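# Place tube rack in fume hood and close sash

## Task

Set the tube rack on the fume hood's work surface so the whole rack lies past the orange tape line, standing upright with each tube seated completely in a hole, and lower the sash until it is fully shut. The task fails if the rack or any tube touches the floor, or if the robot tips over or is left leaning. Nothing may rely on the robot to stay in place at the end: release the gripper and move the robot away before finishing.

## Robot and tools

ROBOT. TidyBot++: a mobile base 0.54 m long, 0.50 m wide and 0.38 m tall on four driven casters, carrying one seven-joint arm with a two-finger gripper. The shoulder sits 0.12 m ahead of the base centre and 0.68 m up. Cameras: base_camera (fixed on the base, 644x364) and wrist_camera (fisheye on the hand, 644x476, looking along the hand). The arm starts folded with the hand pointing down, reaching up to 0.08 m past the base front, with the elbow up to 1.15 m high.

FRAMES. Base frame: origin on the floor below the base centre, x forward, y left, z up. hand_pose is reported in it: the midpoint between the finger pads, with its z axis pointing out along the fingers and its y axis the closing direction. The odometry frame is the base frame as it was at the scene's start; heading is positive to the left, -3.142 to 3.142. base_tilt is in degrees, positive when leaning forward or right.

execute_actions(actions, cameras). actions is a list holding one action or nothing (empty: just report state and images). An action may have "base", "joints" or both, plus optional "speeds"; its motions start together. base is a relative move from the current spot, exactly one key: translate_m (metres, forward +, -2 to 2), strafe_m (metres, left +, -2 to 2) or rotate_rad (radians, counter-clockwise from above +, -6.3 to 6.3). joints holds absolute targets by name for the single arm: joint_1_rad (any angle; vertical axis, positive clockwise from above, opposite to rotate_rad), joint_2_rad shoulder -2.249 to 2.249, joint_3_rad any angle, joint_4_rad elbow -2.579 to 2.579, joint_5_rad any angle, joint_6_rad wrist -2.099 to 2.099, joint_7_rad any angle (hand pointing down: positive is counter-clockwise from above; at 1.57 fingers open toward robot left/right), gripper_pos 0 (open) to 1 (closed). Done tolerances: ±0.039 rad for joints 1-4, ±0.056 for 5-7, ±0.03 for the gripper. Unbounded joints take the short way, so turn further in steps under half a turn. speeds caps top speed for that action: translate_m and strafe_m 0.05 to 0.5 m/s, rotate_rad 0.1 to 1.57 rad/s (maximum is the default). A base move needing over 8.667 s is refused; no action runs over 15 s. Unknown keys or out-of-range numbers refuse the call and nothing moves. Omitted joints or base may keep pushing toward earlier targets. cameras: list of "base_camera", "wrist_camera" or "all"; omitted/null means all, [] means none.

wait(seconds): 0 to 10 s, commands nothing, returns state and images. zoom_image(camera, region): region [x0, y0, x1, y1] in pixels of that camera's latest full image, top-left origin, at most 504x504. finished_scene(scene): ends the given scene number irreversibly and reports success; the goal must already hold. A reply with no tool call ends everything.

ARM GEOMETRY. Upper arm 0.42 m, forearm 0.31 m, hand 0.31 m to the hand point. With joint_1_rad 0, joint_3_rad 3.14, joint_5_rad 0 the arm moves in the base's x-z plane; angles from vertical (forward +) are upper = j2, forearm = j2 - j4, hand = j2 - j4 - j6. Forward reach from the shoulder is the sum of length*sin(angle), height the sum of length*cos(angle). A downward hand can reach at most about 0.94 m above the floor, and only near the base. Gripper gap is roughly 85*(1 - gripper_pos) mm; closed fingertips protrude about 20 mm past the hand point.

RESULTS. base_status and joint_status report how each commanded motion ended: "done"; "off_target" (rested away from target, may still push); "contact_stop" or "time_out" (target dropped, holds in place). For the gripper at 1, "done" means empty and "off_target" means it is holding something. "joint command not followed" with a "cause:" line means arm targets were withheld to avoid self-collision; the gripper still acts, and withheld joints say "not_followed" and may be retried later. on_its_own lists motions not commanded by this call. motor_effort gives percent of maximum (peak in brackets), noisy and slightly biased. "ARM HIT" flags a hard hit on the base or arm itself. A stop in one call skips later motion calls in the same reply. base_odometry counts wheel turns, so slipping and blocking can fake progress; a blocked base may say "done" well short. A result with pictures lists which camera calibrations have changed.

ACCURACY. Friction and load leave the hand 1-2 cm (more when stretched) off target; correct by sending each joint last command + (wanted - read). While holding something, never command the read angle, or the arm sinks. Odometry drifts a few cm and degrees over many moves; trust the images.

AVOID. Dropping the rack or tubes, hard pushes and slams. Catching the arm on something above ~0.8 m while driving can tip the robot; pushing or pulling sideways on a raised hand can lift wheels; back off to straighten. Torque faults (joints 1-4 limit 104.5 N m, 5-7 limit 51.3 N m) freeze the arm 10 s. Holding loads heats motors: MOTOR HOT at 60 °C, OVER-TEMPERATURE FAULT at 75 °C makes the arm sag. Shorter robot motion is better.

Each tool is called after ">>>" as name([rows], argument=value, ...), one row to a line, values as JSON.

## Session

>>> execute_actions(actions=[])

Scene clock: 0.00 s.
base_odometry: x=+0.000 y=+0.000 heading=+0.000 (m, m, rad; odometry frame)
base_tilt: forward=-0.4 right=+0.0 (deg)
base_status: not commanded
joint_positions: joint_1_rad=-0.056 joint_2_rad=-0.328 joint_3_rad=+3.161 joint_4_rad=-2.510 joint_5_rad=+0.055 joint_6_rad=-0.875 joint_7_rad=+1.575 gripper_pos=+0.000
joint_status: not commanded
motor_effort: joint_1_rad=+1 joint_2_rad=-3 joint_3_rad=-1 joint_4_rad=+15 joint_5_rad=+0 joint_6_rad=+1 joint_7_rad=-1 (%)
hand_pose: x=+0.2680 y=-0.0057 z=+0.5899 quat_wxyz=(+0.018, +0.998, +0.037, +0.042) (m; base frame)
pictures: base_camera, wrist_camera
Images, in order (width x height): base_camera 644x364, wrist_camera 644x476.

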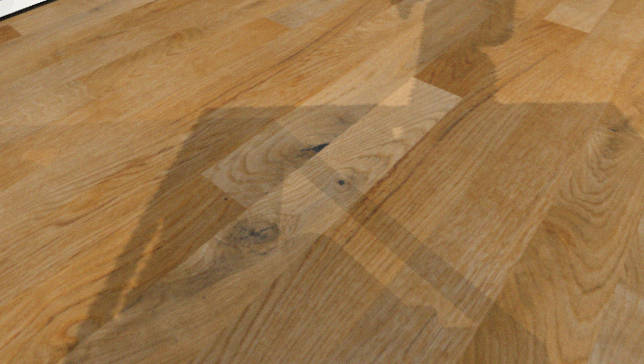

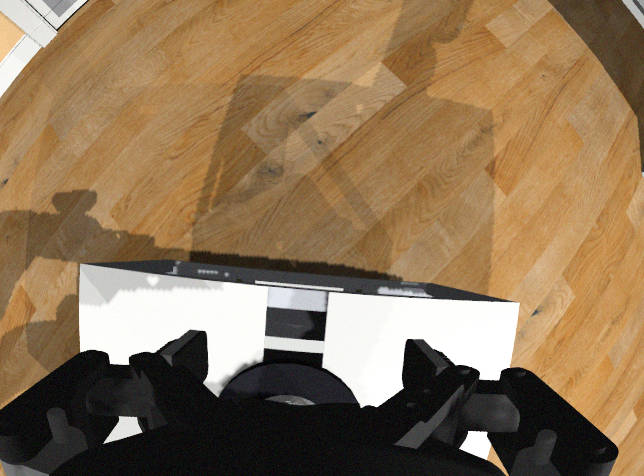

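>>> execute_actions([
  {"joints":{"joint_6_rad":0.35,"joint_1_rad":0,"joint_5_rad":0}},
], cameras=["wrist_camera"])

Scene clock: 1.63 s.
base_odometry: x=+0.000 y=+0.000 heading=+0.000 (m, m, rad; odometry frame)
base_tilt: forward=-0.4 right=+0.0 (deg)
base_status: not commanded
joint_positions: joint_1_rad=-0.014 joint_2_rad=-0.328 joint_3_rad=+3.161 joint_4_rad=-2.508 joint_5_rad=+0.036 joint_6_rad=+0.334 joint_7_rad=+1.575 gripper_pos=+0.000
joint_status: all done
motor_effort: joint_1_rad=+0(0) joint_2_rad=-8(7) joint_3_rad=-1(1) joint_4_rad=+20(20) joint_5_rad=+0(0) joint_6_rad=+8(8) joint_7_rad=-1(1) (%)
hand_pose: x=+0.5410 y=+0.0022 z=+0.8155 quat_wxyz=(+0.006, +0.797, +0.015, +0.603) (m; base frame)
pictures: wrist_camera
camera_calibration (this result's frames):
wrist_camera: T_world_to_cam=[[-0.00310778, -0.996487, 0.0836922, -0.079338], [-0.319427, -0.0783188, -0.944369, 0.990598], [0.947606, -0.0296684, -0.318061, -0.112739], [0, 0, 0, 1]] pos_world=[0.423009, -0.00482168, 0.906272]
Images, in order (width x height): wrist_camera 644x476.

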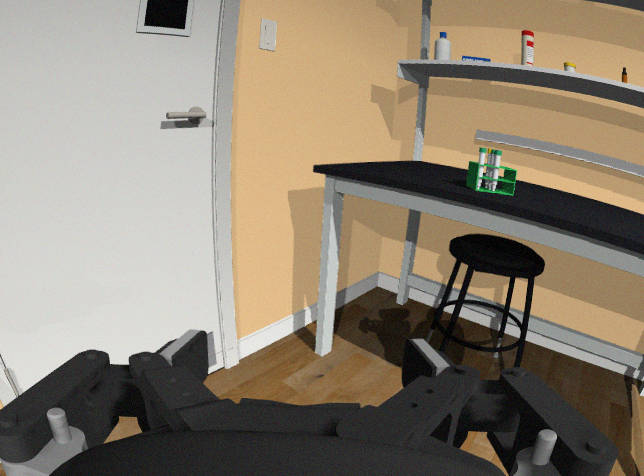

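>>> zoom_image(camera="wrist_camera", region=[430, 120, 560, 220])

>>> execute_actions([
  {"joints":{"joint_1_rad":1.5}},
], cameras=["wrist_camera"])

>>> execute_actions([
  {"joints":{"joint_1_rad":3.0}},
], cameras=["wrist_camera"])

Region (430, 120, 560, 220) of wrist_camera's 644x476 image, scaled by 3.877; it fills the top 388 rows of this view, and the rest is white.

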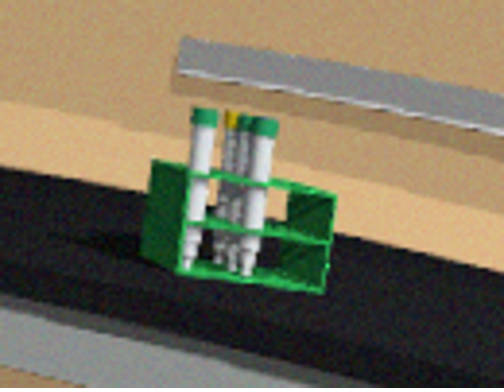

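Scene clock: 5.53 s.
base_odometry: x=+0.000 y=+0.000 heading=+0.000 (m, m, rad; odometry frame)
base_tilt: forward=-0.4 right=+0.0 (deg)
base_status: not commanded
joint_positions: joint_1_rad=+1.489 joint_2_rad=-0.328 joint_3_rad=+3.161 joint_4_rad=-2.508 joint_5_rad=+0.036 joint_6_rad=+0.334 joint_7_rad=+1.575 gripper_pos=+0.000
joint_status: all done
motor_effort: joint_1_rad=+0(0) joint_2_rad=-7(7) joint_3_rad=+0(0) joint_4_rad=+20(20) joint_5_rad=+0(1) joint_6_rad=+8(8) joint_7_rad=-2(1) (%)
hand_pose: x=+0.1499 y=-0.4209 z=+0.8155 quat_wxyz=(+0.416, +0.593, -0.533, +0.437) (m; base frame)
pictures: wrist_camera
camera_calibration (this result's frames):
wrist_camera: T_world_to_cam=[[-0.99438, -0.0648447, 0.0836922, 0.0386233], [-0.0999165, 0.313343, -0.944369, 0.964476], [0.035013, -0.947424, -0.318061, -0.00414015], [0, 0, 0, 1]] pos_world=[0.134918, -0.30363, 0.906272]
Images, in order (width x height): wrist_camera 644x476.

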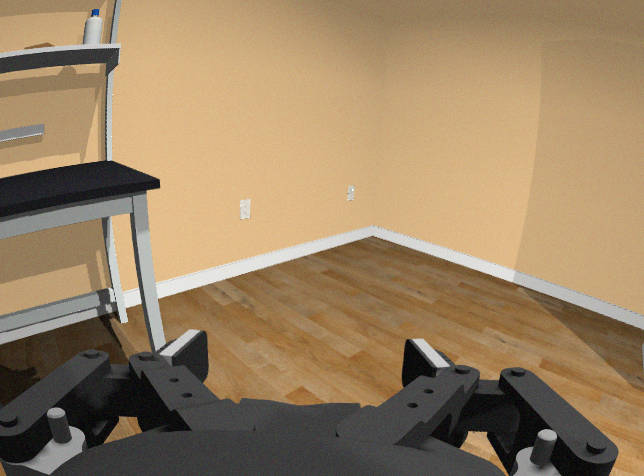

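Scene clock: 8.27 s.
base_odometry: x=+0.000 y=+0.000 heading=+0.000 (m, m, rad; odometry frame)
base_tilt: forward=-0.4 right=+0.0 (deg)
base_status: not commanded
joint_positions: joint_1_rad=+2.989 joint_2_rad=-0.328 joint_3_rad=+3.161 joint_4_rad=-2.508 joint_5_rad=+0.036 joint_6_rad=+0.334 joint_7_rad=+1.575 gripper_pos=+0.000
joint_status: all done
motor_effort: joint_1_rad=+1(0) joint_2_rad=-8(8) joint_3_rad=+0(1) joint_4_rad=+20(20) joint_5_rad=+0(0) joint_6_rad=+8(8) joint_7_rad=-1(1) (%)
hand_pose: x=-0.2986 y=-0.0606 z=+0.8155 quat_wxyz=(+0.602, +0.070, -0.794, +0.036) (m; base frame)
pictures: wrist_camera
camera_calibration (this result's frames):
wrist_camera: T_world_to_cam=[[-0.135021, 0.987302, 0.0836919, -0.06364], [0.305491, 0.121831, -0.944369, 0.916233], [-0.942573, -0.101943, -0.318061, 0.112193], [0, 0, 0, 1]] pos_world=[-0.182743, -0.0373562, 0.906272]
Images, in order (width x height): wrist_camera 644x476.

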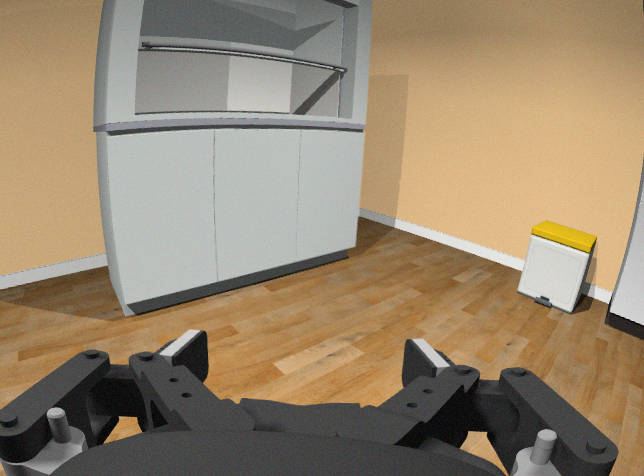

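>>> execute_actions([
  {"base":{"rotate_rad":-0.66},"joints":{"joint_1_rad":0.0}},
], cameras=[])

>>> execute_actions([
  {"base":{"strafe_m":0.49},"joints":{"joint_2_rad":-0.33,"joint_4_rad":-2.1,"joint_6_rad":-0.4}},
], cameras=[])

>>> execute_actions([
  {"base":{"translate_m":0.65}},
])

Scene clock: 12.73 s.
base_odometry: x=+0.000 y=+0.000 heading=-0.660 (m, m, rad; odometry frame)
base_tilt: forward=-0.4 right=+0.0 (deg)
base_status: done
joint_positions: joint_1_rad=+0.011 joint_2_rad=-0.328 joint_3_rad=+3.161 joint_4_rad=-2.508 joint_5_rad=+0.035 joint_6_rad=+0.334 joint_7_rad=+1.575 gripper_pos=+0.000
joint_status: all done
motor_effort: joint_1_rad=+1(0) joint_2_rad=-7(7) joint_3_rad=-1(1) joint_4_rad=+20(21) joint_5_rad=+0(0) joint_6_rad=+8(8) joint_7_rad=-1(1) (%)
hand_pose: x=+0.5409 y=-0.0086 z=+0.8155 quat_wxyz=(+0.013, +0.798, +0.005, +0.603) (m; base frame)
pictures: none
No camera images: the call's "cameras" was empty. Leave "cameras" out to get every camera's image.

Scene clock: 15.07 s.
base_odometry: x=+0.301 y=+0.387 heading=-0.660 (m, m, rad; odometry frame)
base_tilt: forward=-0.4 right=+0.0 (deg)
base_status: done
joint_positions: joint_1_rad=+0.009 joint_2_rad=-0.328 joint_3_rad=+3.161 joint_4_rad=-2.111 joint_5_rad=+0.035 joint_6_rad=-0.366 joint_7_rad=+1.575 gripper_pos=+0.000
joint_status: all done
motor_effort: joint_1_rad=+0(1) joint_2_rad=-10(10) joint_3_rad=-2(1) joint_4_rad=+22(23) joint_5_rad=+0(0) joint_6_rad=+7(9) joint_7_rad=-1(1) (%)
hand_pose: x=+0.5515 y=-0.0154 z=+0.8438 quat_wxyz=(+0.018, +0.879, +0.000, +0.476) (m; base frame)
pictures: none
No camera images: the call's "cameras" was empty. Leave "cameras" out to get every camera's image.

Scene clock: 17.73 s.
base_odometry: x=+0.815 y=-0.012 heading=-0.660 (m, m, rad; odometry frame)
base_tilt: forward=-0.4 right=+0.0 (deg)
base_status: done
joint_positions: joint_1_rad=+0.009 joint_2_rad=-0.328 joint_3_rad=+3.161 joint_4_rad=-2.109 joint_5_rad=+0.035 joint_6_rad=-0.368 joint_7_rad=+1.575 gripper_pos=+0.000
joint_status: not commanded
motor_effort: joint_1_rad=+0(0) joint_2_rad=-9(12) joint_3_rad=+0(0) joint_4_rad=+22(23) joint_5_rad=+0(0) joint_6_rad=+7(7) joint_7_rad=-1(1) (%)
hand_pose: x=+0.5517 y=-0.0154 z=+0.8447 quat_wxyz=(+0.018, +0.879, +0.000, +0.476) (m; base frame)
pictures: base_camera, wrist_camera
camera_calibration (this result's frames):
wrist_camera: T_world_to_cam=[[-0.0199237, -0.995628, 0.0912583, -0.0963791], [-0.588896, -0.0620763, -0.805822, 1.05214], [0.807964, -0.0697965, -0.585084, 0.187871], [0, 0, 0, 1]] pos_world=[0.465888, -0.0175319, 0.966555]
Images, in order (width x height): base_camera 644x364, wrist_camera 644x476.

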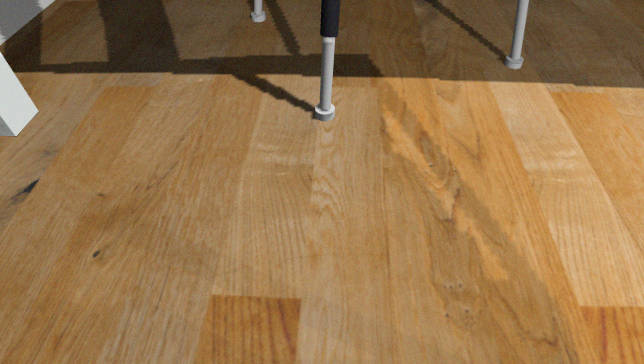

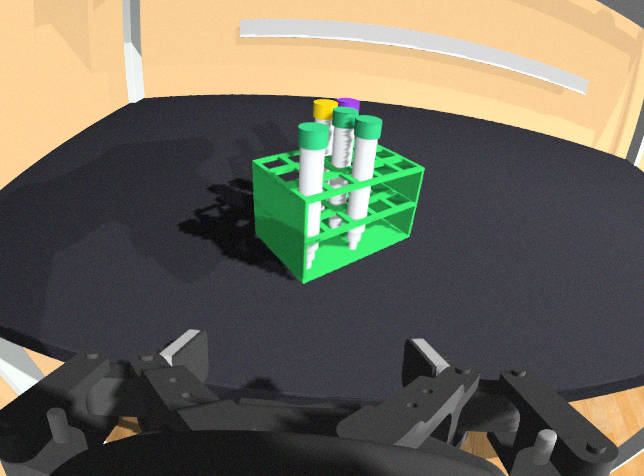

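>>> zoom_image(camera="wrist_camera", region=[230, 80, 450, 300])

Region (230, 80, 450, 300) of wrist_camera's 644x476 image, scaled by 2.291.

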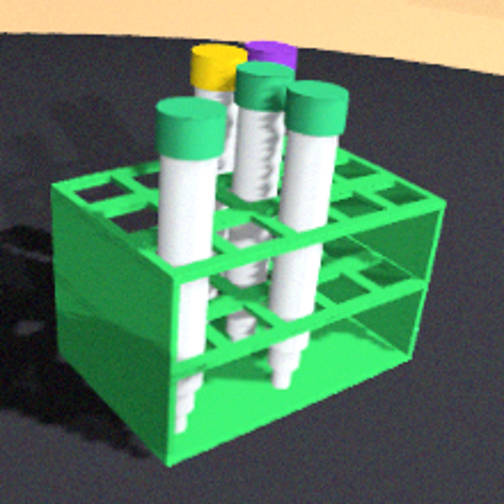

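>>> execute_actions([
  {"base":{"rotate_rad":0.63},"joints":{"joint_6_rad":0.2,"joint_3_rad":3.12,"joint_5_rad":-0.035,"joint_1_rad":-0.01,"gripper_pos":0.55}},
], cameras=[])

>>> execute_actions([
  {"base":{"translate_m":-0.40}},
], cameras=[])

>>> execute_actions([
  {"base":{"strafe_m":-0.548},"joints":{"joint_2_rad":0.325,"joint_4_rad":-2.173,"joint_6_rad":0.927}},
])

Scene clock: 20.57 s.
base_odometry: x=+0.815 y=-0.011 heading=-0.030 (m, m, rad; odometry frame)
base_tilt: forward=-0.4 right=+0.0 (deg)
base_status: done
joint_positions: joint_1_rad=-0.004 joint_2_rad=-0.328 joint_3_rad=+3.136 joint_4_rad=-2.101 joint_5_rad=+0.000 joint_6_rad=+0.184 joint_7_rad=+1.575 gripper_pos=+0.550
joint_status: all done
motor_effort: joint_1_rad=+1(2) joint_2_rad=-10(12) joint_3_rad=-1(1) joint_4_rad=+24(25) joint_5_rad=+0(1) joint_6_rad=+8(9) joint_7_rad=-1(1) (%)
hand_pose: x=+0.6026 y=+0.0067 z=+1.0116 quat_wxyz=(-0.001, +0.713, +0.006, +0.701) (m; base frame)
pictures: none
No camera images: the call's "cameras" was empty. Leave "cameras" out to get every camera's image.

Scene clock: 22.73 s.
base_odometry: x=+0.415 y=+0.000 heading=-0.030 (m, m, rad; odometry frame)
base_tilt: forward=-0.4 right=+0.0 (deg)
base_status: done
joint_positions: joint_1_rad=-0.004 joint_2_rad=-0.333 joint_3_rad=+3.136 joint_4_rad=-2.101 joint_5_rad=+0.000 joint_6_rad=+0.184 joint_7_rad=+1.575 gripper_pos=+0.550
joint_status: not commanded
motor_effort: joint_1_rad=+1(0) joint_2_rad=-12(17) joint_3_rad=-1(0) joint_4_rad=+23(24) joint_5_rad=+0(0) joint_6_rad=+8(9) joint_7_rad=-1(1) (%)
hand_pose: x=+0.6009 y=+0.0067 z=+1.0141 quat_wxyz=(-0.001, +0.711, +0.006, +0.703) (m; base frame)
pictures: none
No camera images: the call's "cameras" was empty. Leave "cameras" out to get every camera's image.

Scene clock: 25.20 s.
base_odometry: x=+0.398 y=-0.548 heading=-0.030 (m, m, rad; odometry frame)
base_tilt: forward=-0.4 right=+0.0 (deg)
base_status: done
joint_positions: joint_1_rad=-0.004 joint_2_rad=+0.315 joint_3_rad=+3.135 joint_4_rad=-2.160 joint_5_rad=-0.002 joint_6_rad=+0.891 joint_7_rad=+1.575 gripper_pos=+0.550
joint_status: all done
motor_effort: joint_1_rad=+1(2) joint_2_rad=-29(30) joint_3_rad=-1(3) joint_4_rad=+17(23) joint_5_rad=+0(1) joint_6_rad=+8(9) joint_7_rad=-2(1) (%)
hand_pose: x=+0.7548 y=+0.0069 z=+0.8311 quat_wxyz=(-0.003, +0.711, +0.004, +0.703) (m; base frame)
pictures: base_camera, wrist_camera
camera_calibration (this result's frames):
wrist_camera: T_world_to_cam=[[-0.0255293, -0.998396, 0.0505332, -0.0307094], [-0.062927, -0.0488445, -0.996822, 0.923826], [0.997692, -0.0286281, -0.0615791, -0.561199], [0, 0, 0, 1]] pos_world=[0.617254, -0.00160242, 0.887884]
Images, in order (width x height): base_camera 644x364, wrist_camera 644x476.

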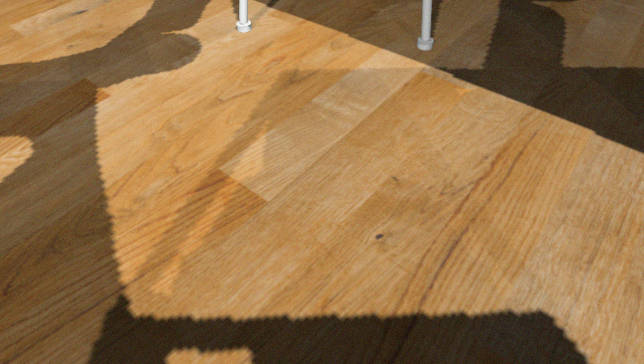

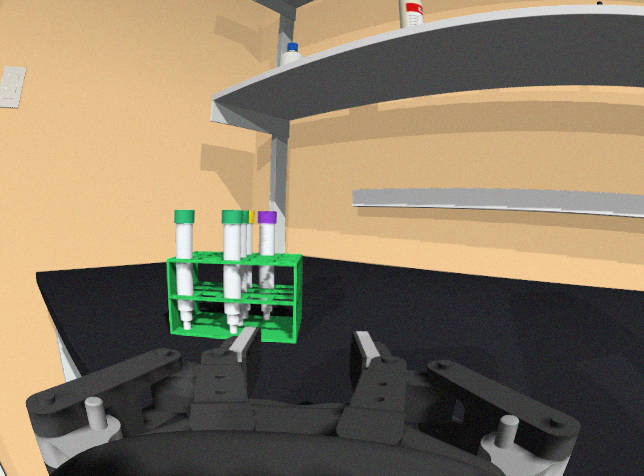

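>>> zoom_image(camera="wrist_camera", region=[150, 190, 400, 380])

Region (150, 190, 400, 380) of wrist_camera's 644x476 image, scaled by 2.016; it fills the top 383 rows of this view, and the rest is white.

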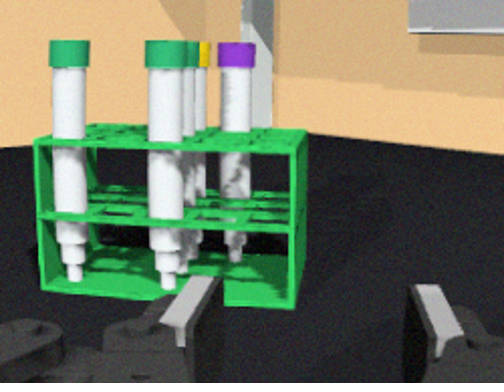

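>>> execute_actions([
  {"base":{"translate_m":0.13},"joints":{"joint_1_rad":-0.025}},
], cameras=["wrist_camera"])

Scene clock: 27.10 s.
base_odometry: x=+0.528 y=-0.552 heading=-0.030 (m, m, rad; odometry frame)
base_tilt: forward=-0.4 right=+0.0 (deg)
base_status: done
joint_positions: joint_1_rad=-0.015 joint_2_rad=+0.320 joint_3_rad=+3.135 joint_4_rad=-2.164 joint_5_rad=-0.002 joint_6_rad=+0.893 joint_7_rad=+1.575 gripper_pos=+0.550
joint_status: all done
motor_effort: joint_1_rad=+0(1) joint_2_rad=-30(32) joint_3_rad=-2(2) joint_4_rad=+17(18) joint_5_rad=+1(0) joint_6_rad=+8(9) joint_7_rad=-2(1) (%)
hand_pose: x=+0.7544 y=+0.0140 z=+0.8262 quat_wxyz=(-0.006, +0.714, +0.007, +0.700) (m; base frame)
pictures: wrist_camera
camera_calibration (this result's frames):
wrist_camera: T_world_to_cam=[[-0.0140268, -0.998611, 0.0507871, -0.0323122], [-0.0703952, -0.0496798, -0.996281, 0.924388], [0.997421, -0.0175498, -0.0696005, -0.554176], [0, 0, 0, 1]] pos_world=[0.617365, 0.00393045, 0.884021]
Images, in order (width x height): wrist_camera 644x476.

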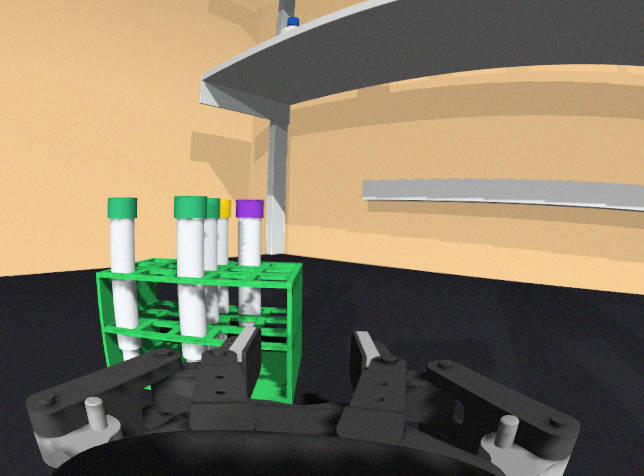

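>>> zoom_image(camera="wrist_camera", region=[190, 250, 400, 420])

Region (190, 250, 400, 420) of wrist_camera's 644x476 image, scaled by 2.400; it fills the top 408 rows of this view, and the rest is white.

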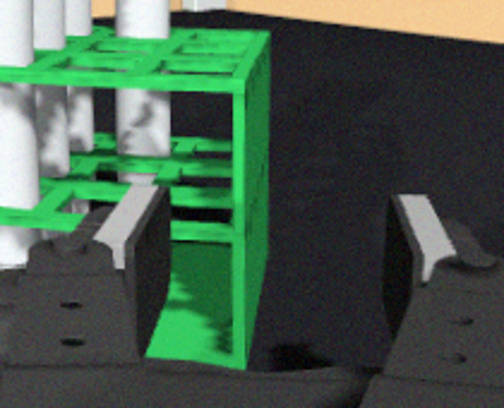

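>>> execute_actions([
  {"base":{"strafe_m":0.011},"joints":{"joint_6_rad":0.945}},
], cameras=[])

>>> execute_actions([
  {"base":{"translate_m":0.045},"speeds":{"translate_m":0.1}},
], cameras=["wrist_camera"])

Scene clock: 28.17 s.
base_odometry: x=+0.529 y=-0.541 heading=-0.030 (m, m, rad; odometry frame)
base_tilt: forward=-0.4 right=+0.0 (deg)
base_status: done
joint_positions: joint_1_rad=-0.021 joint_2_rad=+0.320 joint_3_rad=+3.135 joint_4_rad=-2.164 joint_5_rad=-0.002 joint_6_rad=+0.911 joint_7_rad=+1.575 gripper_pos=+0.550
joint_status: all done
motor_effort: joint_1_rad=+1(1) joint_2_rad=-29(31) joint_3_rad=+0(3) joint_4_rad=+17(17) joint_5_rad=+0(1) joint_6_rad=+8(8) joint_7_rad=-1(2) (%)
hand_pose: x=+0.7543 y=+0.0179 z=+0.8317 quat_wxyz=(-0.009, +0.708, +0.009, +0.706) (m; base frame)
pictures: none
No camera images: the call's "cameras" was empty. Leave "cameras" out to get every camera's image.

Scene clock: 29.17 s.
base_odometry: x=+0.574 y=-0.542 heading=-0.030 (m, m, rad; odometry frame)
base_tilt: forward=-0.4 right=+0.0 (deg)
base_status: done
joint_positions: joint_1_rad=-0.021 joint_2_rad=+0.320 joint_3_rad=+3.135 joint_4_rad=-2.166 joint_5_rad=-0.002 joint_6_rad=+0.911 joint_7_rad=+1.575 gripper_pos=+0.550
joint_status: not commanded
motor_effort: joint_1_rad=+1(0) joint_2_rad=-29(32) joint_3_rad=-1(3) joint_4_rad=+17(18) joint_5_rad=+0(1) joint_6_rad=+8(9) joint_7_rad=-1(2) (%)
hand_pose: x=+0.7540 y=+0.0179 z=+0.8312 quat_wxyz=(-0.009, +0.708, +0.009, +0.706) (m; base frame)
pictures: wrist_camera
camera_calibration (this result's frames):
wrist_camera: T_world_to_cam=[[-0.00891963, -0.998716, 0.0498764, -0.0317855], [-0.0531141, -0.0493347, -0.997369, 0.917454], [0.998549, -0.0115453, -0.0526058, -0.568507], [0, 0, 0, 1]] pos_world=[0.616128, 0.00695409, 0.886719]
Images, in order (width x height): wrist_camera 644x476.

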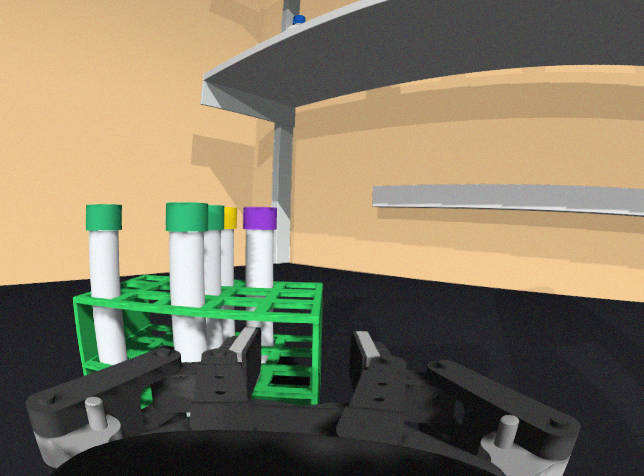

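>>> zoom_image(camera="wrist_camera", region=[190, 270, 400, 420])

Region (190, 270, 400, 420) of wrist_camera's 644x476 image, scaled by 2.400; it fills the top 360 rows of this view, and the rest is white.

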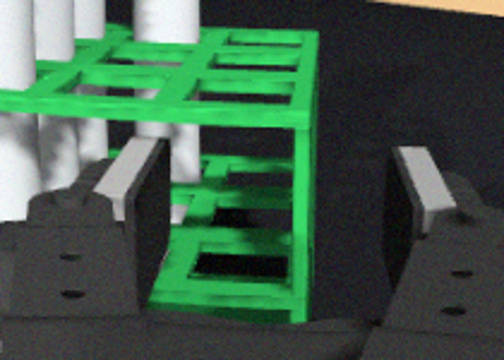

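>>> execute_actions([
  {"base":{"translate_m":0.03},"speeds":{"translate_m":0.06},"joints":{"gripper_pos":0.68}},
], cameras=["wrist_camera"])

Scene clock: 30.33 s.
base_odometry: x=+0.604 y=-0.543 heading=-0.030 (m, m, rad; odometry frame)
base_tilt: forward=-0.4 right=+0.0 (deg)
base_status: done
joint_positions: joint_1_rad=-0.021 joint_2_rad=+0.320 joint_3_rad=+3.135 joint_4_rad=-2.166 joint_5_rad=-0.002 joint_6_rad=+0.911 joint_7_rad=+1.575 gripper_pos=+0.680
joint_status: all done
motor_effort: joint_1_rad=+1(2) joint_2_rad=-29(33) joint_3_rad=-1(2) joint_4_rad=+17(18) joint_5_rad=+0(0) joint_6_rad=+8(9) joint_7_rad=-1(1) (%)
hand_pose: x=+0.7540 y=+0.0179 z=+0.8309 quat_wxyz=(-0.009, +0.708, +0.009, +0.706) (m; base frame)
pictures: wrist_camera
camera_calibration (this result's frames):
wrist_camera: T_world_to_cam=[[-0.00889253, -0.998715, 0.0498943, -0.0318074], [-0.0536446, -0.049348, -0.99734, 0.91751], [0.99852, -0.0115454, -0.0531368, -0.567994], [0, 0, 0, 1]] pos_world=[0.61609, 0.00695302, 0.886475]
Images, in order (width x height): wrist_camera 644x476.

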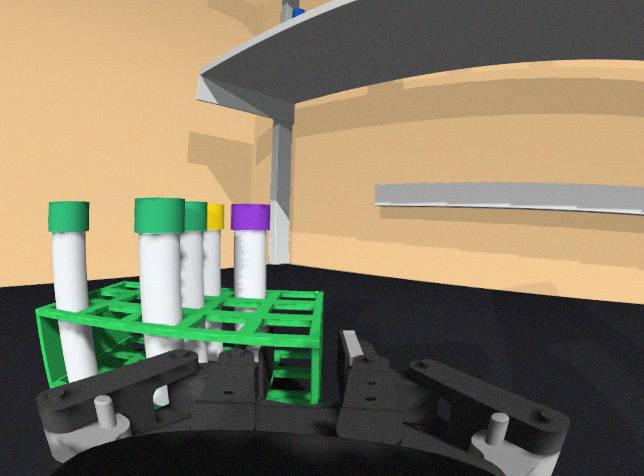

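>>> execute_actions([
  {"joints":{"gripper_pos":1.0}},
], cameras=["wrist_camera"])

Scene clock: 31.10 s.
base_odometry: x=+0.604 y=-0.543 heading=-0.030 (m, m, rad; odometry frame)
base_tilt: forward=-0.4 right=+0.0 (deg)
base_status: not commanded
joint_positions: joint_1_rad=-0.021 joint_2_rad=+0.320 joint_3_rad=+3.135 joint_4_rad=-2.166 joint_5_rad=-0.002 joint_6_rad=+0.911 joint_7_rad=+1.575 gripper_pos=+0.981
joint_status: all done
motor_effort: joint_1_rad=+0(1) joint_2_rad=-30(31) joint_3_rad=-1(1) joint_4_rad=+17(17) joint_5_rad=+0(0) joint_6_rad=+8(9) joint_7_rad=-2(2) (%)
hand_pose: x=+0.7539 y=+0.0179 z=+0.8309 quat_wxyz=(-0.009, +0.708, +0.009, +0.706) (m; base frame)
pictures: wrist_camera
camera_calibration (this result's frames):
wrist_camera: T_world_to_cam=[[-0.00893653, -0.998716, 0.0498617, -0.0317608], [-0.0534772, -0.049315, -0.997351, 0.917438], [0.998529, -0.0115793, -0.0529678, -0.56813], [0, 0, 0, 1]] pos_world=[0.616073, 0.00694492, 0.886498]
Images, in order (width x height): wrist_camera 644x476.

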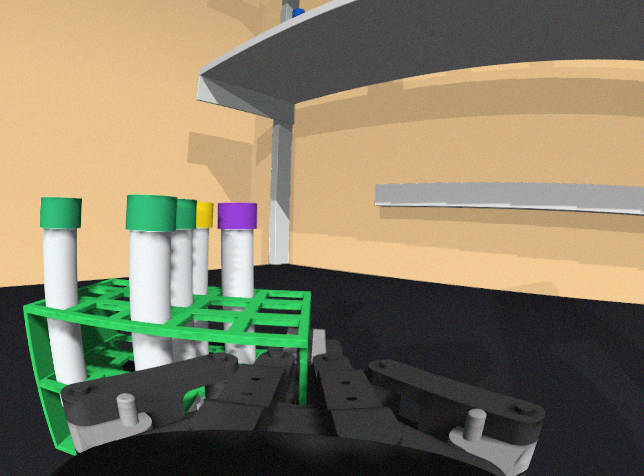

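>>> execute_actions([
  {"joints":{"joint_2_rad":0.21,"joint_4_rad":-2.09,"joint_6_rad":0.72}},
], cameras=["wrist_camera"])

Scene clock: 32.27 s.
base_odometry: x=+0.604 y=-0.543 heading=-0.030 (m, m, rad; odometry frame)
base_tilt: forward=-0.4 right=+0.0 (deg)
base_status: not commanded
joint_positions: joint_1_rad=-0.021 joint_2_rad=+0.226 joint_3_rad=+3.135 joint_4_rad=-2.103 joint_5_rad=-0.002 joint_6_rad=+0.749 joint_7_rad=+1.575 gripper_pos=+0.981
joint_status: all done
motor_effort: joint_1_rad=+1(1) joint_2_rad=-30(33) joint_3_rad=-1(1) joint_4_rad=+20(20) joint_5_rad=+0(1) joint_6_rad=+9(11) joint_7_rad=-1(1) (%)
hand_pose: x=+0.7524 y=+0.0180 z=+0.8729 quat_wxyz=(-0.009, +0.710, +0.010, +0.704) (m; base frame)
pictures: wrist_camera
camera_calibration (this result's frames):
wrist_camera: T_world_to_cam=[[-0.00821414, -0.998696, 0.0503938, -0.0347027], [-0.0591919, -0.0498215, -0.997003, 0.963201], [0.998213, -0.0111724, -0.0587055, -0.559093], [0, 0, 0, 1]] pos_world=[0.614823, 0.00708421, 0.929241]
Images, in order (width x height): wrist_camera 644x476.

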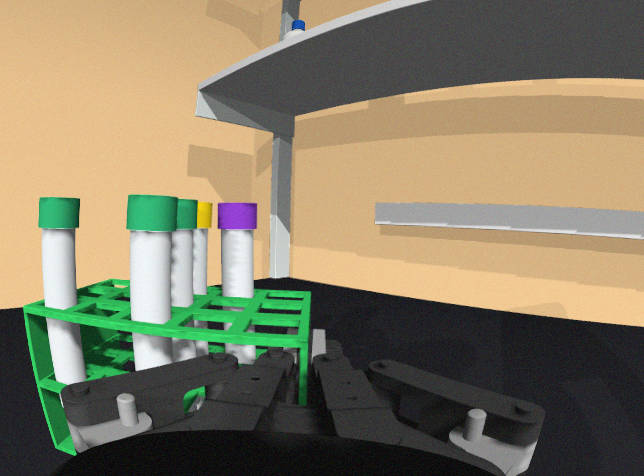

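>>> execute_actions([
  {"base":{"translate_m":-0.25},"joints":{"joint_2_rad":0.06,"joint_4_rad":-1.98,"joint_6_rad":0.46}},
], cameras=[])

>>> execute_actions([
  {"base":{"rotate_rad":-2.2},"speeds":{"rotate_rad":0.9},"joints":{"joint_2_rad":-0.09,"joint_4_rad":-1.86,"joint_6_rad":0.195,"joint_1_rad":0.006}},
], cameras=["wrist_camera"])

Scene clock: 34.30 s.
base_odometry: x=+0.354 y=-0.535 heading=-0.030 (m, m, rad; odometry frame)
base_tilt: forward=-0.4 right=+0.0 (deg)
base_status: done
joint_positions: joint_1_rad=-0.021 joint_2_rad=+0.070 joint_3_rad=+3.135 joint_4_rad=-1.991 joint_5_rad=-0.003 joint_6_rad=+0.487 joint_7_rad=+1.575 gripper_pos=+0.981
joint_status: all done
motor_effort: joint_1_rad=+1(3) joint_2_rad=-27(34) joint_3_rad=-1(4) joint_4_rad=+23(24) joint_5_rad=+0(1) joint_6_rad=+9(10) joint_7_rad=-1(1) (%)
hand_pose: x=+0.7367 y=+0.0182 z=+0.9526 quat_wxyz=(-0.009, +0.708, +0.010, +0.706) (m; base frame)
pictures: none
No camera images: the call's "cameras" was empty. Leave "cameras" out to get every camera's image.

Scene clock: 37.60 s.
base_odometry: x=+0.354 y=-0.535 heading=-2.230 (m, m, rad; odometry frame)
base_tilt: forward=-0.4 right=+0.0 (deg)
base_status: done
joint_positions: joint_1_rad=+0.006 joint_2_rad=-0.076 joint_3_rad=+3.131 joint_4_rad=-1.869 joint_5_rad=-0.003 joint_6_rad=+0.225 joint_7_rad=+1.575 gripper_pos=+0.981
joint_status: all done
motor_effort: joint_1_rad=+1(3) joint_2_rad=-22(30) joint_3_rad=-1(3) joint_4_rad=+25(25) joint_5_rad=+0(1) joint_6_rad=+9(10) joint_7_rad=-2(1) (%)
hand_pose: x=+0.7048 y=+0.0044 z=+1.0328 quat_wxyz=(-0.001, +0.706, +0.003, +0.708) (m; base frame)
pictures: wrist_camera
camera_calibration (this result's frames):
wrist_camera: T_world_to_cam=[[-0.0303902, -0.99821, 0.0515048, -0.0423351], [-0.0484518, -0.0499969, -0.997573, 1.1122], [0.998363, -0.032812, -0.0468457, -0.514648], [0, 0, 0, 1]] pos_world=[0.566408, -0.00353937, 1.08757]
Images, in order (width x height): wrist_camera 644x476.

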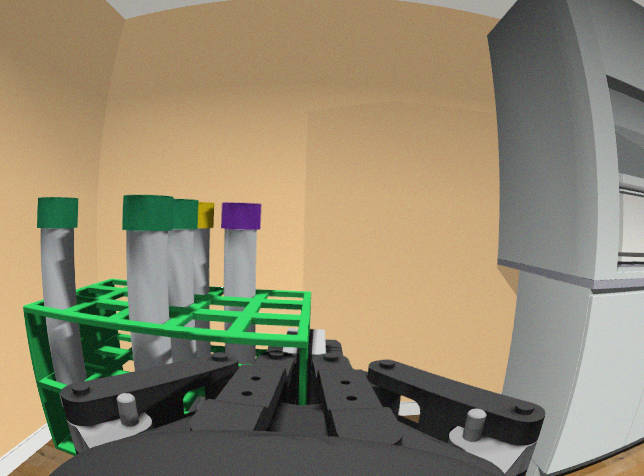

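>>> execute_actions([
  {"base":{"strafe_m":-1.85}},
])

Scene clock: 42.77 s.
base_odometry: x=-1.108 y=+0.599 heading=-2.231 (m, m, rad; odometry frame)
base_tilt: forward=-0.4 right=+0.0 (deg)
base_status: done
joint_positions: joint_1_rad=+0.006 joint_2_rad=-0.076 joint_3_rad=+3.131 joint_4_rad=-1.869 joint_5_rad=-0.003 joint_6_rad=+0.224 joint_7_rad=+1.575 gripper_pos=+0.981
joint_status: not commanded
motor_effort: joint_1_rad=+1(3) joint_2_rad=-23(22) joint_3_rad=-1(2) joint_4_rad=+24(25) joint_5_rad=+0(1) joint_6_rad=+9(9) joint_7_rad=-1(1) (%)
hand_pose: x=+0.7048 y=+0.0043 z=+1.0328 quat_wxyz=(-0.001, +0.706, +0.003, +0.708) (m; base frame)
pictures: base_camera, wrist_camera
camera_calibration (this result's frames):
wrist_camera: T_world_to_cam=[[-0.0304408, -0.998208, 0.0515242, -0.042349], [-0.0487057, -0.0500055, -0.997561, 1.11229], [0.998349, -0.0328761, -0.0470962, -0.514383], [0, 0, 0, 1]] pos_world=[0.56642, -0.0035636, 1.08753]
Images, in order (width x height): base_camera 644x364, wrist_camera 644x476.

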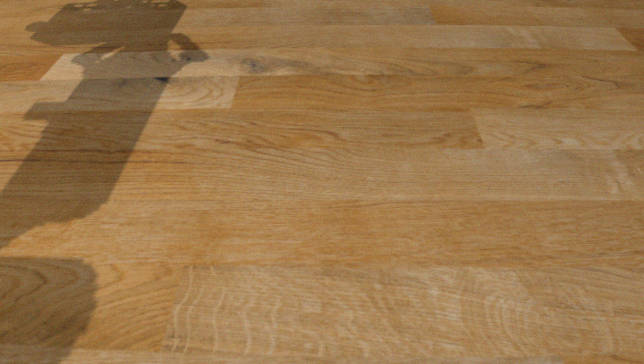

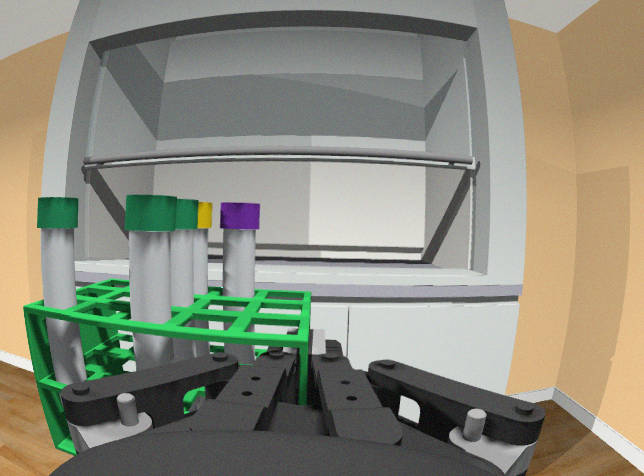

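>>> execute_actions([
  {"base":{"translate_m":0.6}},
])

Scene clock: 45.47 s.
base_odometry: x=-1.476 y=+0.125 heading=-2.231 (m, m, rad; odometry frame)
base_tilt: forward=-0.4 right=+0.0 (deg)
base_status: done
joint_positions: joint_1_rad=+0.006 joint_2_rad=-0.078 joint_3_rad=+3.131 joint_4_rad=-1.869 joint_5_rad=-0.003 joint_6_rad=+0.221 joint_7_rad=+1.575 gripper_pos=+0.981
joint_status: not commanded
motor_effort: joint_1_rad=+0(0) joint_2_rad=-22(25) joint_3_rad=+0(1) joint_4_rad=+25(25) joint_5_rad=+0(0) joint_6_rad=+9(10) joint_7_rad=-1(1) (%)
hand_pose: x=+0.7042 y=+0.0043 z=+1.0327 quat_wxyz=(-0.001, +0.707, +0.003, +0.707) (m; base frame)
pictures: base_camera, wrist_camera
camera_calibration (this result's frames):
wrist_camera: T_world_to_cam=[[-0.0303436, -0.998207, 0.0516045, -0.0425121], [-0.0504735, -0.0500322, -0.997471, 1.11337], [0.998264, -0.0328715, -0.0488648, -0.511858], [0, 0, 0, 1]] pos_world=[0.565875, -0.00355739, 1.08773]
Images, in order (width x height): base_camera 644x364, wrist_camera 644x476.

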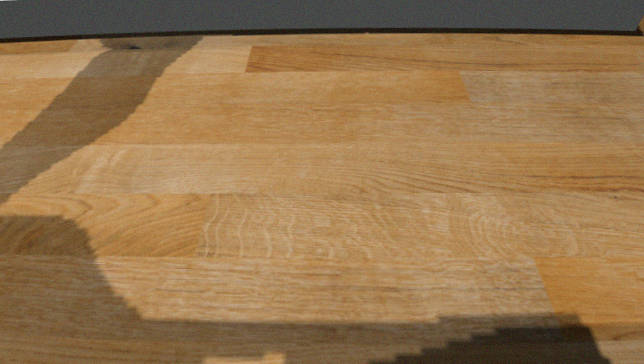

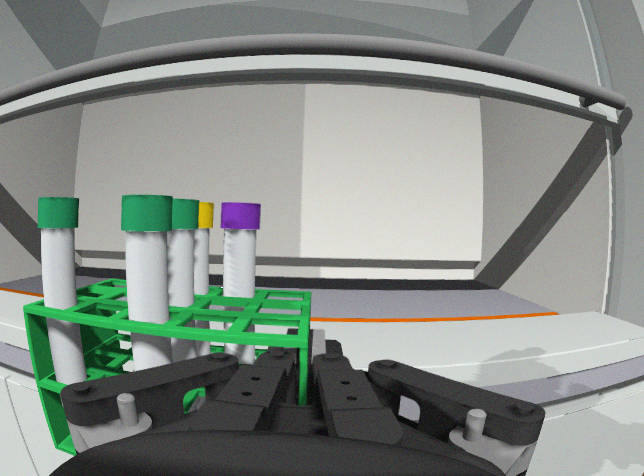

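>>> execute_actions([
  {"base":{"translate_m":0.2},"speeds":{"translate_m":0.25},"joints":{"joint_2_rad":-0.105,"joint_4_rad":-1.745,"joint_6_rad":0.065}},
])

Scene clock: 47.40 s.
base_odometry: x=-1.599 y=-0.033 heading=-2.231 (m, m, rad; odometry frame)
base_tilt: forward=-0.4 right=+0.0 (deg)
base_status: done
joint_positions: joint_1_rad=+0.006 joint_2_rad=-0.087 joint_3_rad=+3.131 joint_4_rad=-1.758 joint_5_rad=-0.003 joint_6_rad=+0.092 joint_7_rad=+1.575 gripper_pos=+0.981
joint_status: all done
motor_effort: joint_1_rad=+1(1) joint_2_rad=-22(25) joint_3_rad=-1(1) joint_4_rad=+25(26) joint_5_rad=+0(0) joint_6_rad=+9(10) joint_7_rad=-1(1) (%)
hand_pose: x=+0.7064 y=+0.0045 z=+1.0673 quat_wxyz=(-0.001, +0.710, +0.003, +0.704) (m; base frame)
pictures: base_camera, wrist_camera
camera_calibration (this result's frames):
wrist_camera: T_world_to_cam=[[-0.0296336, -0.998211, 0.0519219, -0.0448997], [-0.0582489, -0.0501319, -0.997043, 1.15307], [0.997862, -0.0325703, -0.0566591, -0.503782], [0, 0, 0, 1]] pos_world=[0.568539, -0.00342234, 1.12344]
Images, in order (width x height): base_camera 644x364, wrist_camera 644x476.

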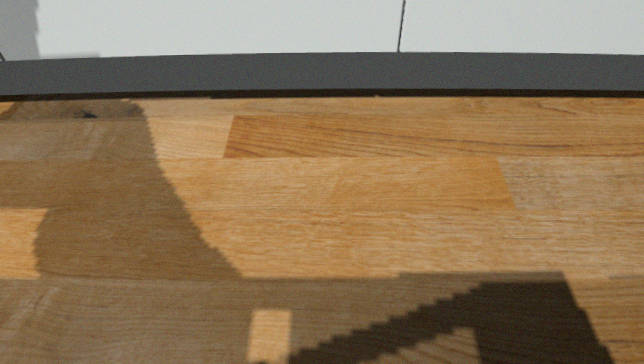

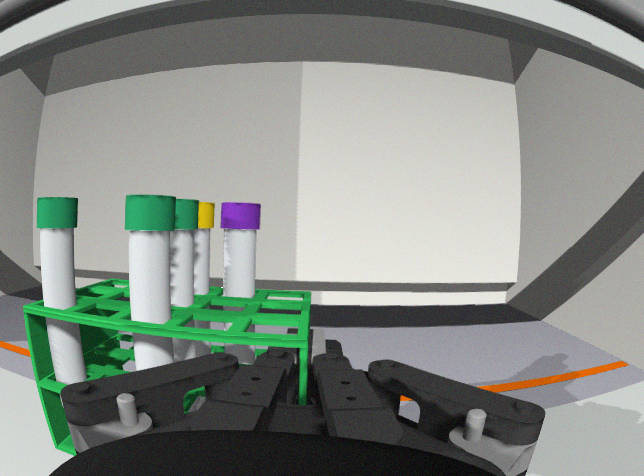

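>>> zoom_image(camera="wrist_camera", region=[390, 280, 644, 476])

Region (390, 280, 644, 476) of wrist_camera's 644x476 image, scaled by 1.984; it fills the top 389 rows of this view, and the rest is white.

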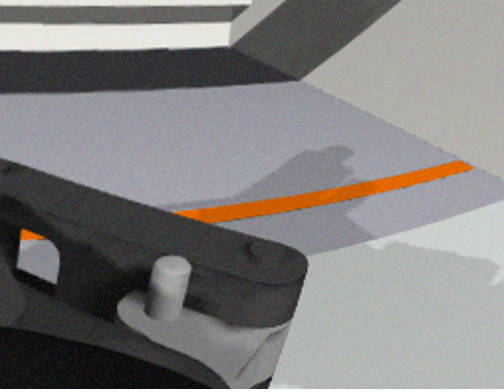

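>>> execute_actions([
  {"base":{"translate_m":0.33},"speeds":{"translate_m":0.3}},
])

Scene clock: 51.47 s.
base_odometry: x=-1.801 y=-0.294 heading=-2.231 (m, m, rad; odometry frame)
base_tilt: forward=-0.4 right=+0.0 (deg)
base_status: done
joint_positions: joint_1_rad=+0.006 joint_2_rad=-0.093 joint_3_rad=+3.131 joint_4_rad=-1.757 joint_5_rad=-0.003 joint_6_rad=+0.091 joint_7_rad=+1.575 gripper_pos=+0.981
joint_status: not commanded
motor_effort: joint_1_rad=+1(0) joint_2_rad=-22(26) joint_3_rad=-1(1) joint_4_rad=+25(26) joint_5_rad=+0(1) joint_6_rad=+9(10) joint_7_rad=-1(1) (%)
hand_pose: x=+0.7041 y=+0.0045 z=+1.0703 quat_wxyz=(-0.001, +0.708, +0.003, +0.706) (m; base frame)
pictures: base_camera, wrist_camera
camera_calibration (this result's frames):
wrist_camera: T_world_to_cam=[[-0.0298478, -0.998209, 0.0518397, -0.044866], [-0.0540742, -0.0501743, -0.997276, 1.15316], [0.998091, -0.0325696, -0.0524798, -0.505979], [0, 0, 0, 1]] pos_world=[0.56603, -0.00340607, 1.12579]
Images, in order (width x height): base_camera 644x364, wrist_camera 644x476.

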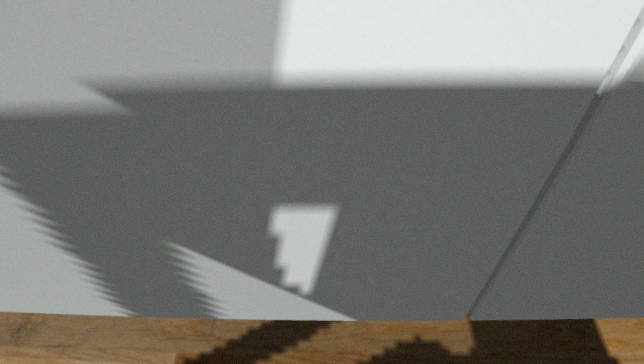

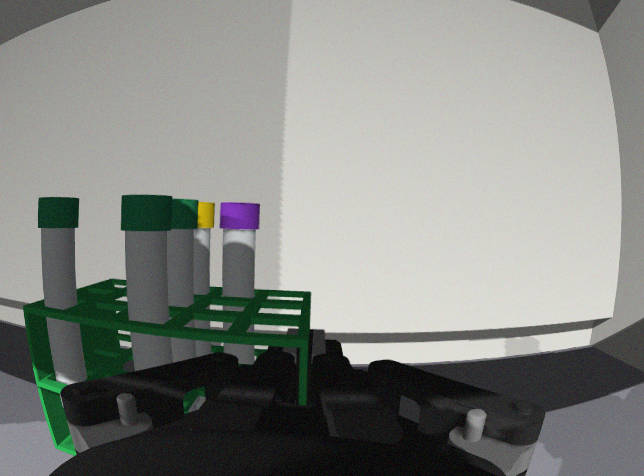

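>>> execute_actions([
  {"joints":{"joint_4_rad":-1.83}},
], cameras=["wrist_camera"])

Scene clock: 53.57 s.
base_odometry: x=-1.801 y=-0.294 heading=-2.231 (m, m, rad; odometry frame)
base_tilt: forward=-0.4 right=-0.1 (deg)
base_status: not commanded
joint_positions: joint_1_rad=+0.006 joint_2_rad=-0.093 joint_3_rad=+3.131 joint_4_rad=-1.835 joint_5_rad=-0.003 joint_6_rad=+0.090 joint_7_rad=+1.575 gripper_pos=+0.981
joint_status: all done
motor_effort: joint_1_rad=+1(1) joint_2_rad=-22(22) joint_3_rad=+0(1) joint_4_rad=+24(26) joint_5_rad=+0(1) joint_6_rad=+9(10) joint_7_rad=-1(1) (%)
hand_pose: x=+0.6999 y=+0.0045 z=+1.0219 quat_wxyz=(-0.001, +0.735, +0.003, +0.678) (m; base frame)
pictures: wrist_camera
camera_calibration (this result's frames):
wrist_camera: T_world_to_cam=[[-0.0257768, -0.998187, 0.0543914, -0.0480088], [-0.131666, -0.0505454, -0.990005, 1.15153], [0.990959, -0.0326807, -0.130124, -0.419949], [0, 0, 0, 1]] pos_world=[0.566533, -0.00344119, 1.08799]
Images, in order (width x height): wrist_camera 644x476.

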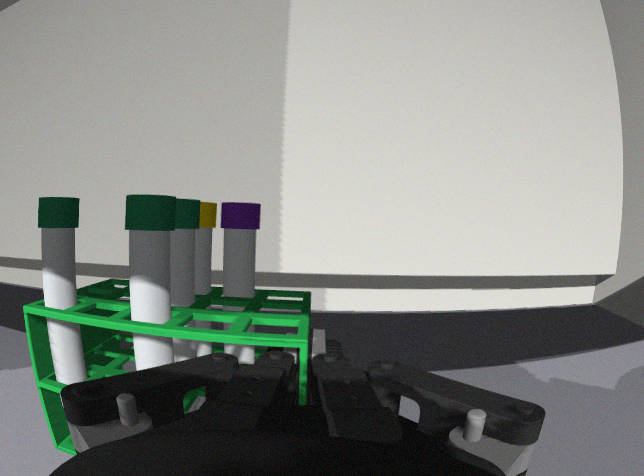

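>>> execute_actions([
  {"joints":{"joint_4_rad":-1.87,"joint_6_rad":0.16}},
], cameras=[])

>>> execute_actions([
  {"joints":{"joint_4_rad":-1.90,"joint_6_rad":0.19}},
], cameras=["wrist_camera"])

Scene clock: 55.17 s.
base_odometry: x=-1.801 y=-0.294 heading=-2.231 (m, m, rad; odometry frame)
base_tilt: forward=-0.4 right=+0.0 (deg)
base_status: not commanded
joint_positions: joint_1_rad=+0.006 joint_2_rad=-0.093 joint_3_rad=+3.131 joint_4_rad=-1.872 joint_5_rad=-0.003 joint_6_rad=+0.117 joint_7_rad=+1.575 gripper_pos=+0.981
joint_status: all done
motor_effort: joint_1_rad=+1(0) joint_2_rad=-21(22) joint_3_rad=-2(1) joint_4_rad=+25(25) joint_5_rad=+0(0) joint_6_rad=+9(10) joint_7_rad=-2(2) (%)
hand_pose: x=+0.6974 y=+0.0044 z=+1.0073 quat_wxyz=(-0.001, +0.739, +0.003, +0.674) (m; base frame)
pictures: none
No camera images: the call's "cameras" was empty. Leave "cameras" out to get every camera's image.

Scene clock: 55.83 s.
base_odometry: x=-1.801 y=-0.294 heading=-2.231 (m, m, rad; odometry frame)
base_tilt: forward=-0.4 right=+0.0 (deg)
base_status: not commanded
joint_positions: joint_1_rad=+0.006 joint_2_rad=-0.093 joint_3_rad=+3.131 joint_4_rad=-1.899 joint_5_rad=-0.003 joint_6_rad=+0.147 joint_7_rad=+1.575 gripper_pos=+0.981
joint_status: all done
motor_effort: joint_1_rad=+0(1) joint_2_rad=-21(22) joint_3_rad=-1(1) joint_4_rad=+24(26) joint_5_rad=+0(0) joint_6_rad=+9(10) joint_7_rad=-1(2) (%)
hand_pose: x=+0.6957 y=+0.0044 z=+1.0001 quat_wxyz=(+0.000, +0.737, +0.003, +0.675) (m; base frame)
pictures: wrist_camera
camera_calibration (this result's frames):
wrist_camera: T_world_to_cam=[[-0.0255694, -0.99818, 0.0546205, -0.0473975], [-0.138145, -0.050586, -0.989119, 1.1331], [0.990082, -0.0328367, -0.1366, -0.411499], [0, 0, 0, 1]] pos_world=[0.562737, -0.00350465, 1.06714]
Images, in order (width x height): wrist_camera 644x476.

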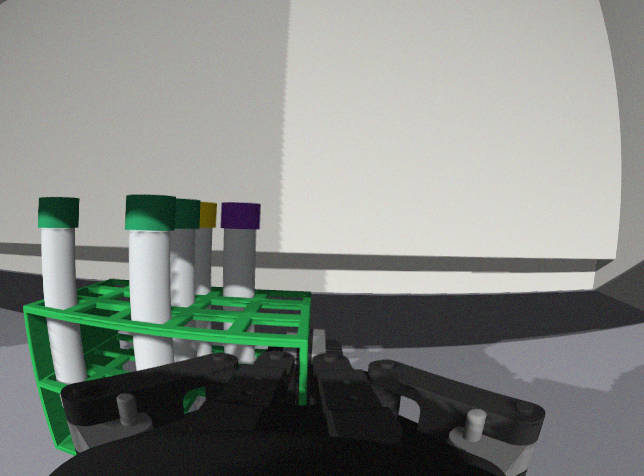

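>>> execute_actions([
  {"joints":{"joint_4_rad":-1.93,"joint_6_rad":0.22}},
], cameras=[])

>>> execute_actions([
  {"joints":{"joint_4_rad":-1.96,"joint_6_rad":0.25}},
], cameras=["wrist_camera"])

Scene clock: 56.57 s.
base_odometry: x=-1.801 y=-0.294 heading=-2.231 (m, m, rad; odometry frame)
base_tilt: forward=-0.4 right=+0.0 (deg)
base_status: not commanded
joint_positions: joint_1_rad=+0.006 joint_2_rad=-0.093 joint_3_rad=+3.131 joint_4_rad=-1.923 joint_5_rad=-0.003 joint_6_rad=+0.184 joint_7_rad=+1.575 gripper_pos=+0.981
joint_status: all done
motor_effort: joint_1_rad=+1(0) joint_2_rad=-21(21) joint_3_rad=-1(1) joint_4_rad=+23(25) joint_5_rad=-1(0) joint_6_rad=+8(10) joint_7_rad=-1(1) (%)
hand_pose: x=+0.6941 y=+0.0043 z=+0.9969 quat_wxyz=(+0.000, +0.733, +0.003, +0.680) (m; base frame)
pictures: none
No camera images: the call's "cameras" was empty. Leave "cameras" out to get every camera's image.

Scene clock: 57.20 s.
base_odometry: x=-1.801 y=-0.294 heading=-2.231 (m, m, rad; odometry frame)
base_tilt: forward=-0.4 right=+0.0 (deg)
base_status: not commanded
joint_positions: joint_1_rad=+0.006 joint_2_rad=-0.093 joint_3_rad=+3.131 joint_4_rad=-1.944 joint_5_rad=-0.003 joint_6_rad=+0.222 joint_7_rad=+1.575 gripper_pos=+0.981
joint_status: all done
motor_effort: joint_1_rad=+1(1) joint_2_rad=-19(20) joint_3_rad=-1(0) joint_4_rad=+22(24) joint_5_rad=+0(0) joint_6_rad=+8(9) joint_7_rad=-1(2) (%)
hand_pose: x=+0.6926 y=+0.0043 z=+0.9958 quat_wxyz=(+0.000, +0.727, +0.003, +0.686) (m; base frame)
pictures: wrist_camera
camera_calibration (this result's frames):
wrist_camera: T_world_to_cam=[[-0.0273298, -0.998181, 0.0537419, -0.0452202], [-0.108744, -0.0504742, -0.992788, 1.1117], [0.993694, -0.0329768, -0.107166, -0.440926], [0, 0, 0, 1]] pos_world=[0.5578, -0.00356616, 1.05886]
Images, in order (width x height): wrist_camera 644x476.

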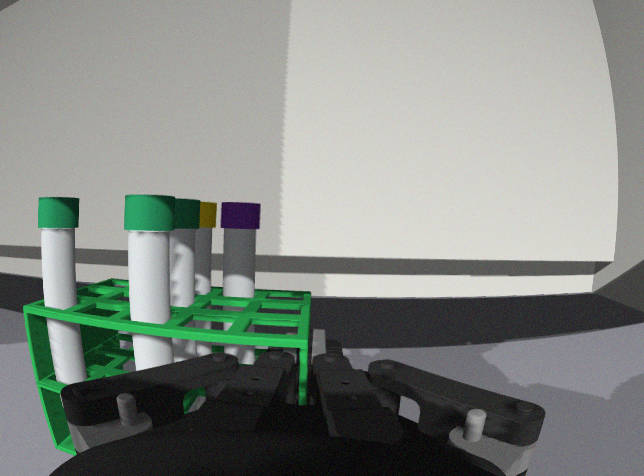

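>>> execute_actions([
  {"joints":{"joint_4_rad":-1.94,"gripper_pos":0.72}},
], cameras=["wrist_camera"])

Scene clock: 57.93 s.
base_odometry: x=-1.801 y=-0.294 heading=-2.231 (m, m, rad; odometry frame)
base_tilt: forward=-0.4 right=+0.0 (deg)
base_status: not commanded
joint_positions: joint_1_rad=+0.006 joint_2_rad=-0.093 joint_3_rad=+3.131 joint_4_rad=-1.943 joint_5_rad=-0.003 joint_6_rad=+0.222 joint_7_rad=+1.575 gripper_pos=+0.720
joint_status: all done
motor_effort: joint_1_rad=+1(1) joint_2_rad=-20(21) joint_3_rad=+0(1) joint_4_rad=+23(24) joint_5_rad=+0(1) joint_6_rad=+9(9) joint_7_rad=-1(2) (%)
hand_pose: x=+0.6927 y=+0.0043 z=+0.9962 quat_wxyz=(+0.000, +0.727, +0.003, +0.686) (m; base frame)
pictures: wrist_camera
camera_calibration (this result's frames):
wrist_camera: T_world_to_cam=[[-0.0273611, -0.998181, 0.0537225, -0.0451963], [-0.108147, -0.0504713, -0.992853, 1.11172], [0.993758, -0.0329755, -0.106569, -0.441588], [0, 0, 0, 1]] pos_world=[0.557825, -0.00356558, 1.05914]
Images, in order (width x height): wrist_camera 644x476.

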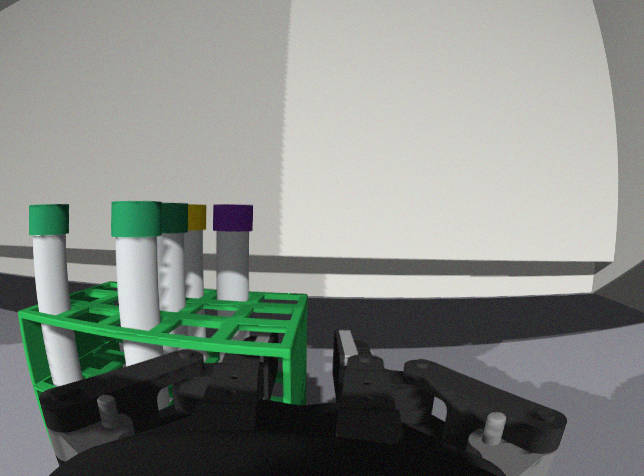

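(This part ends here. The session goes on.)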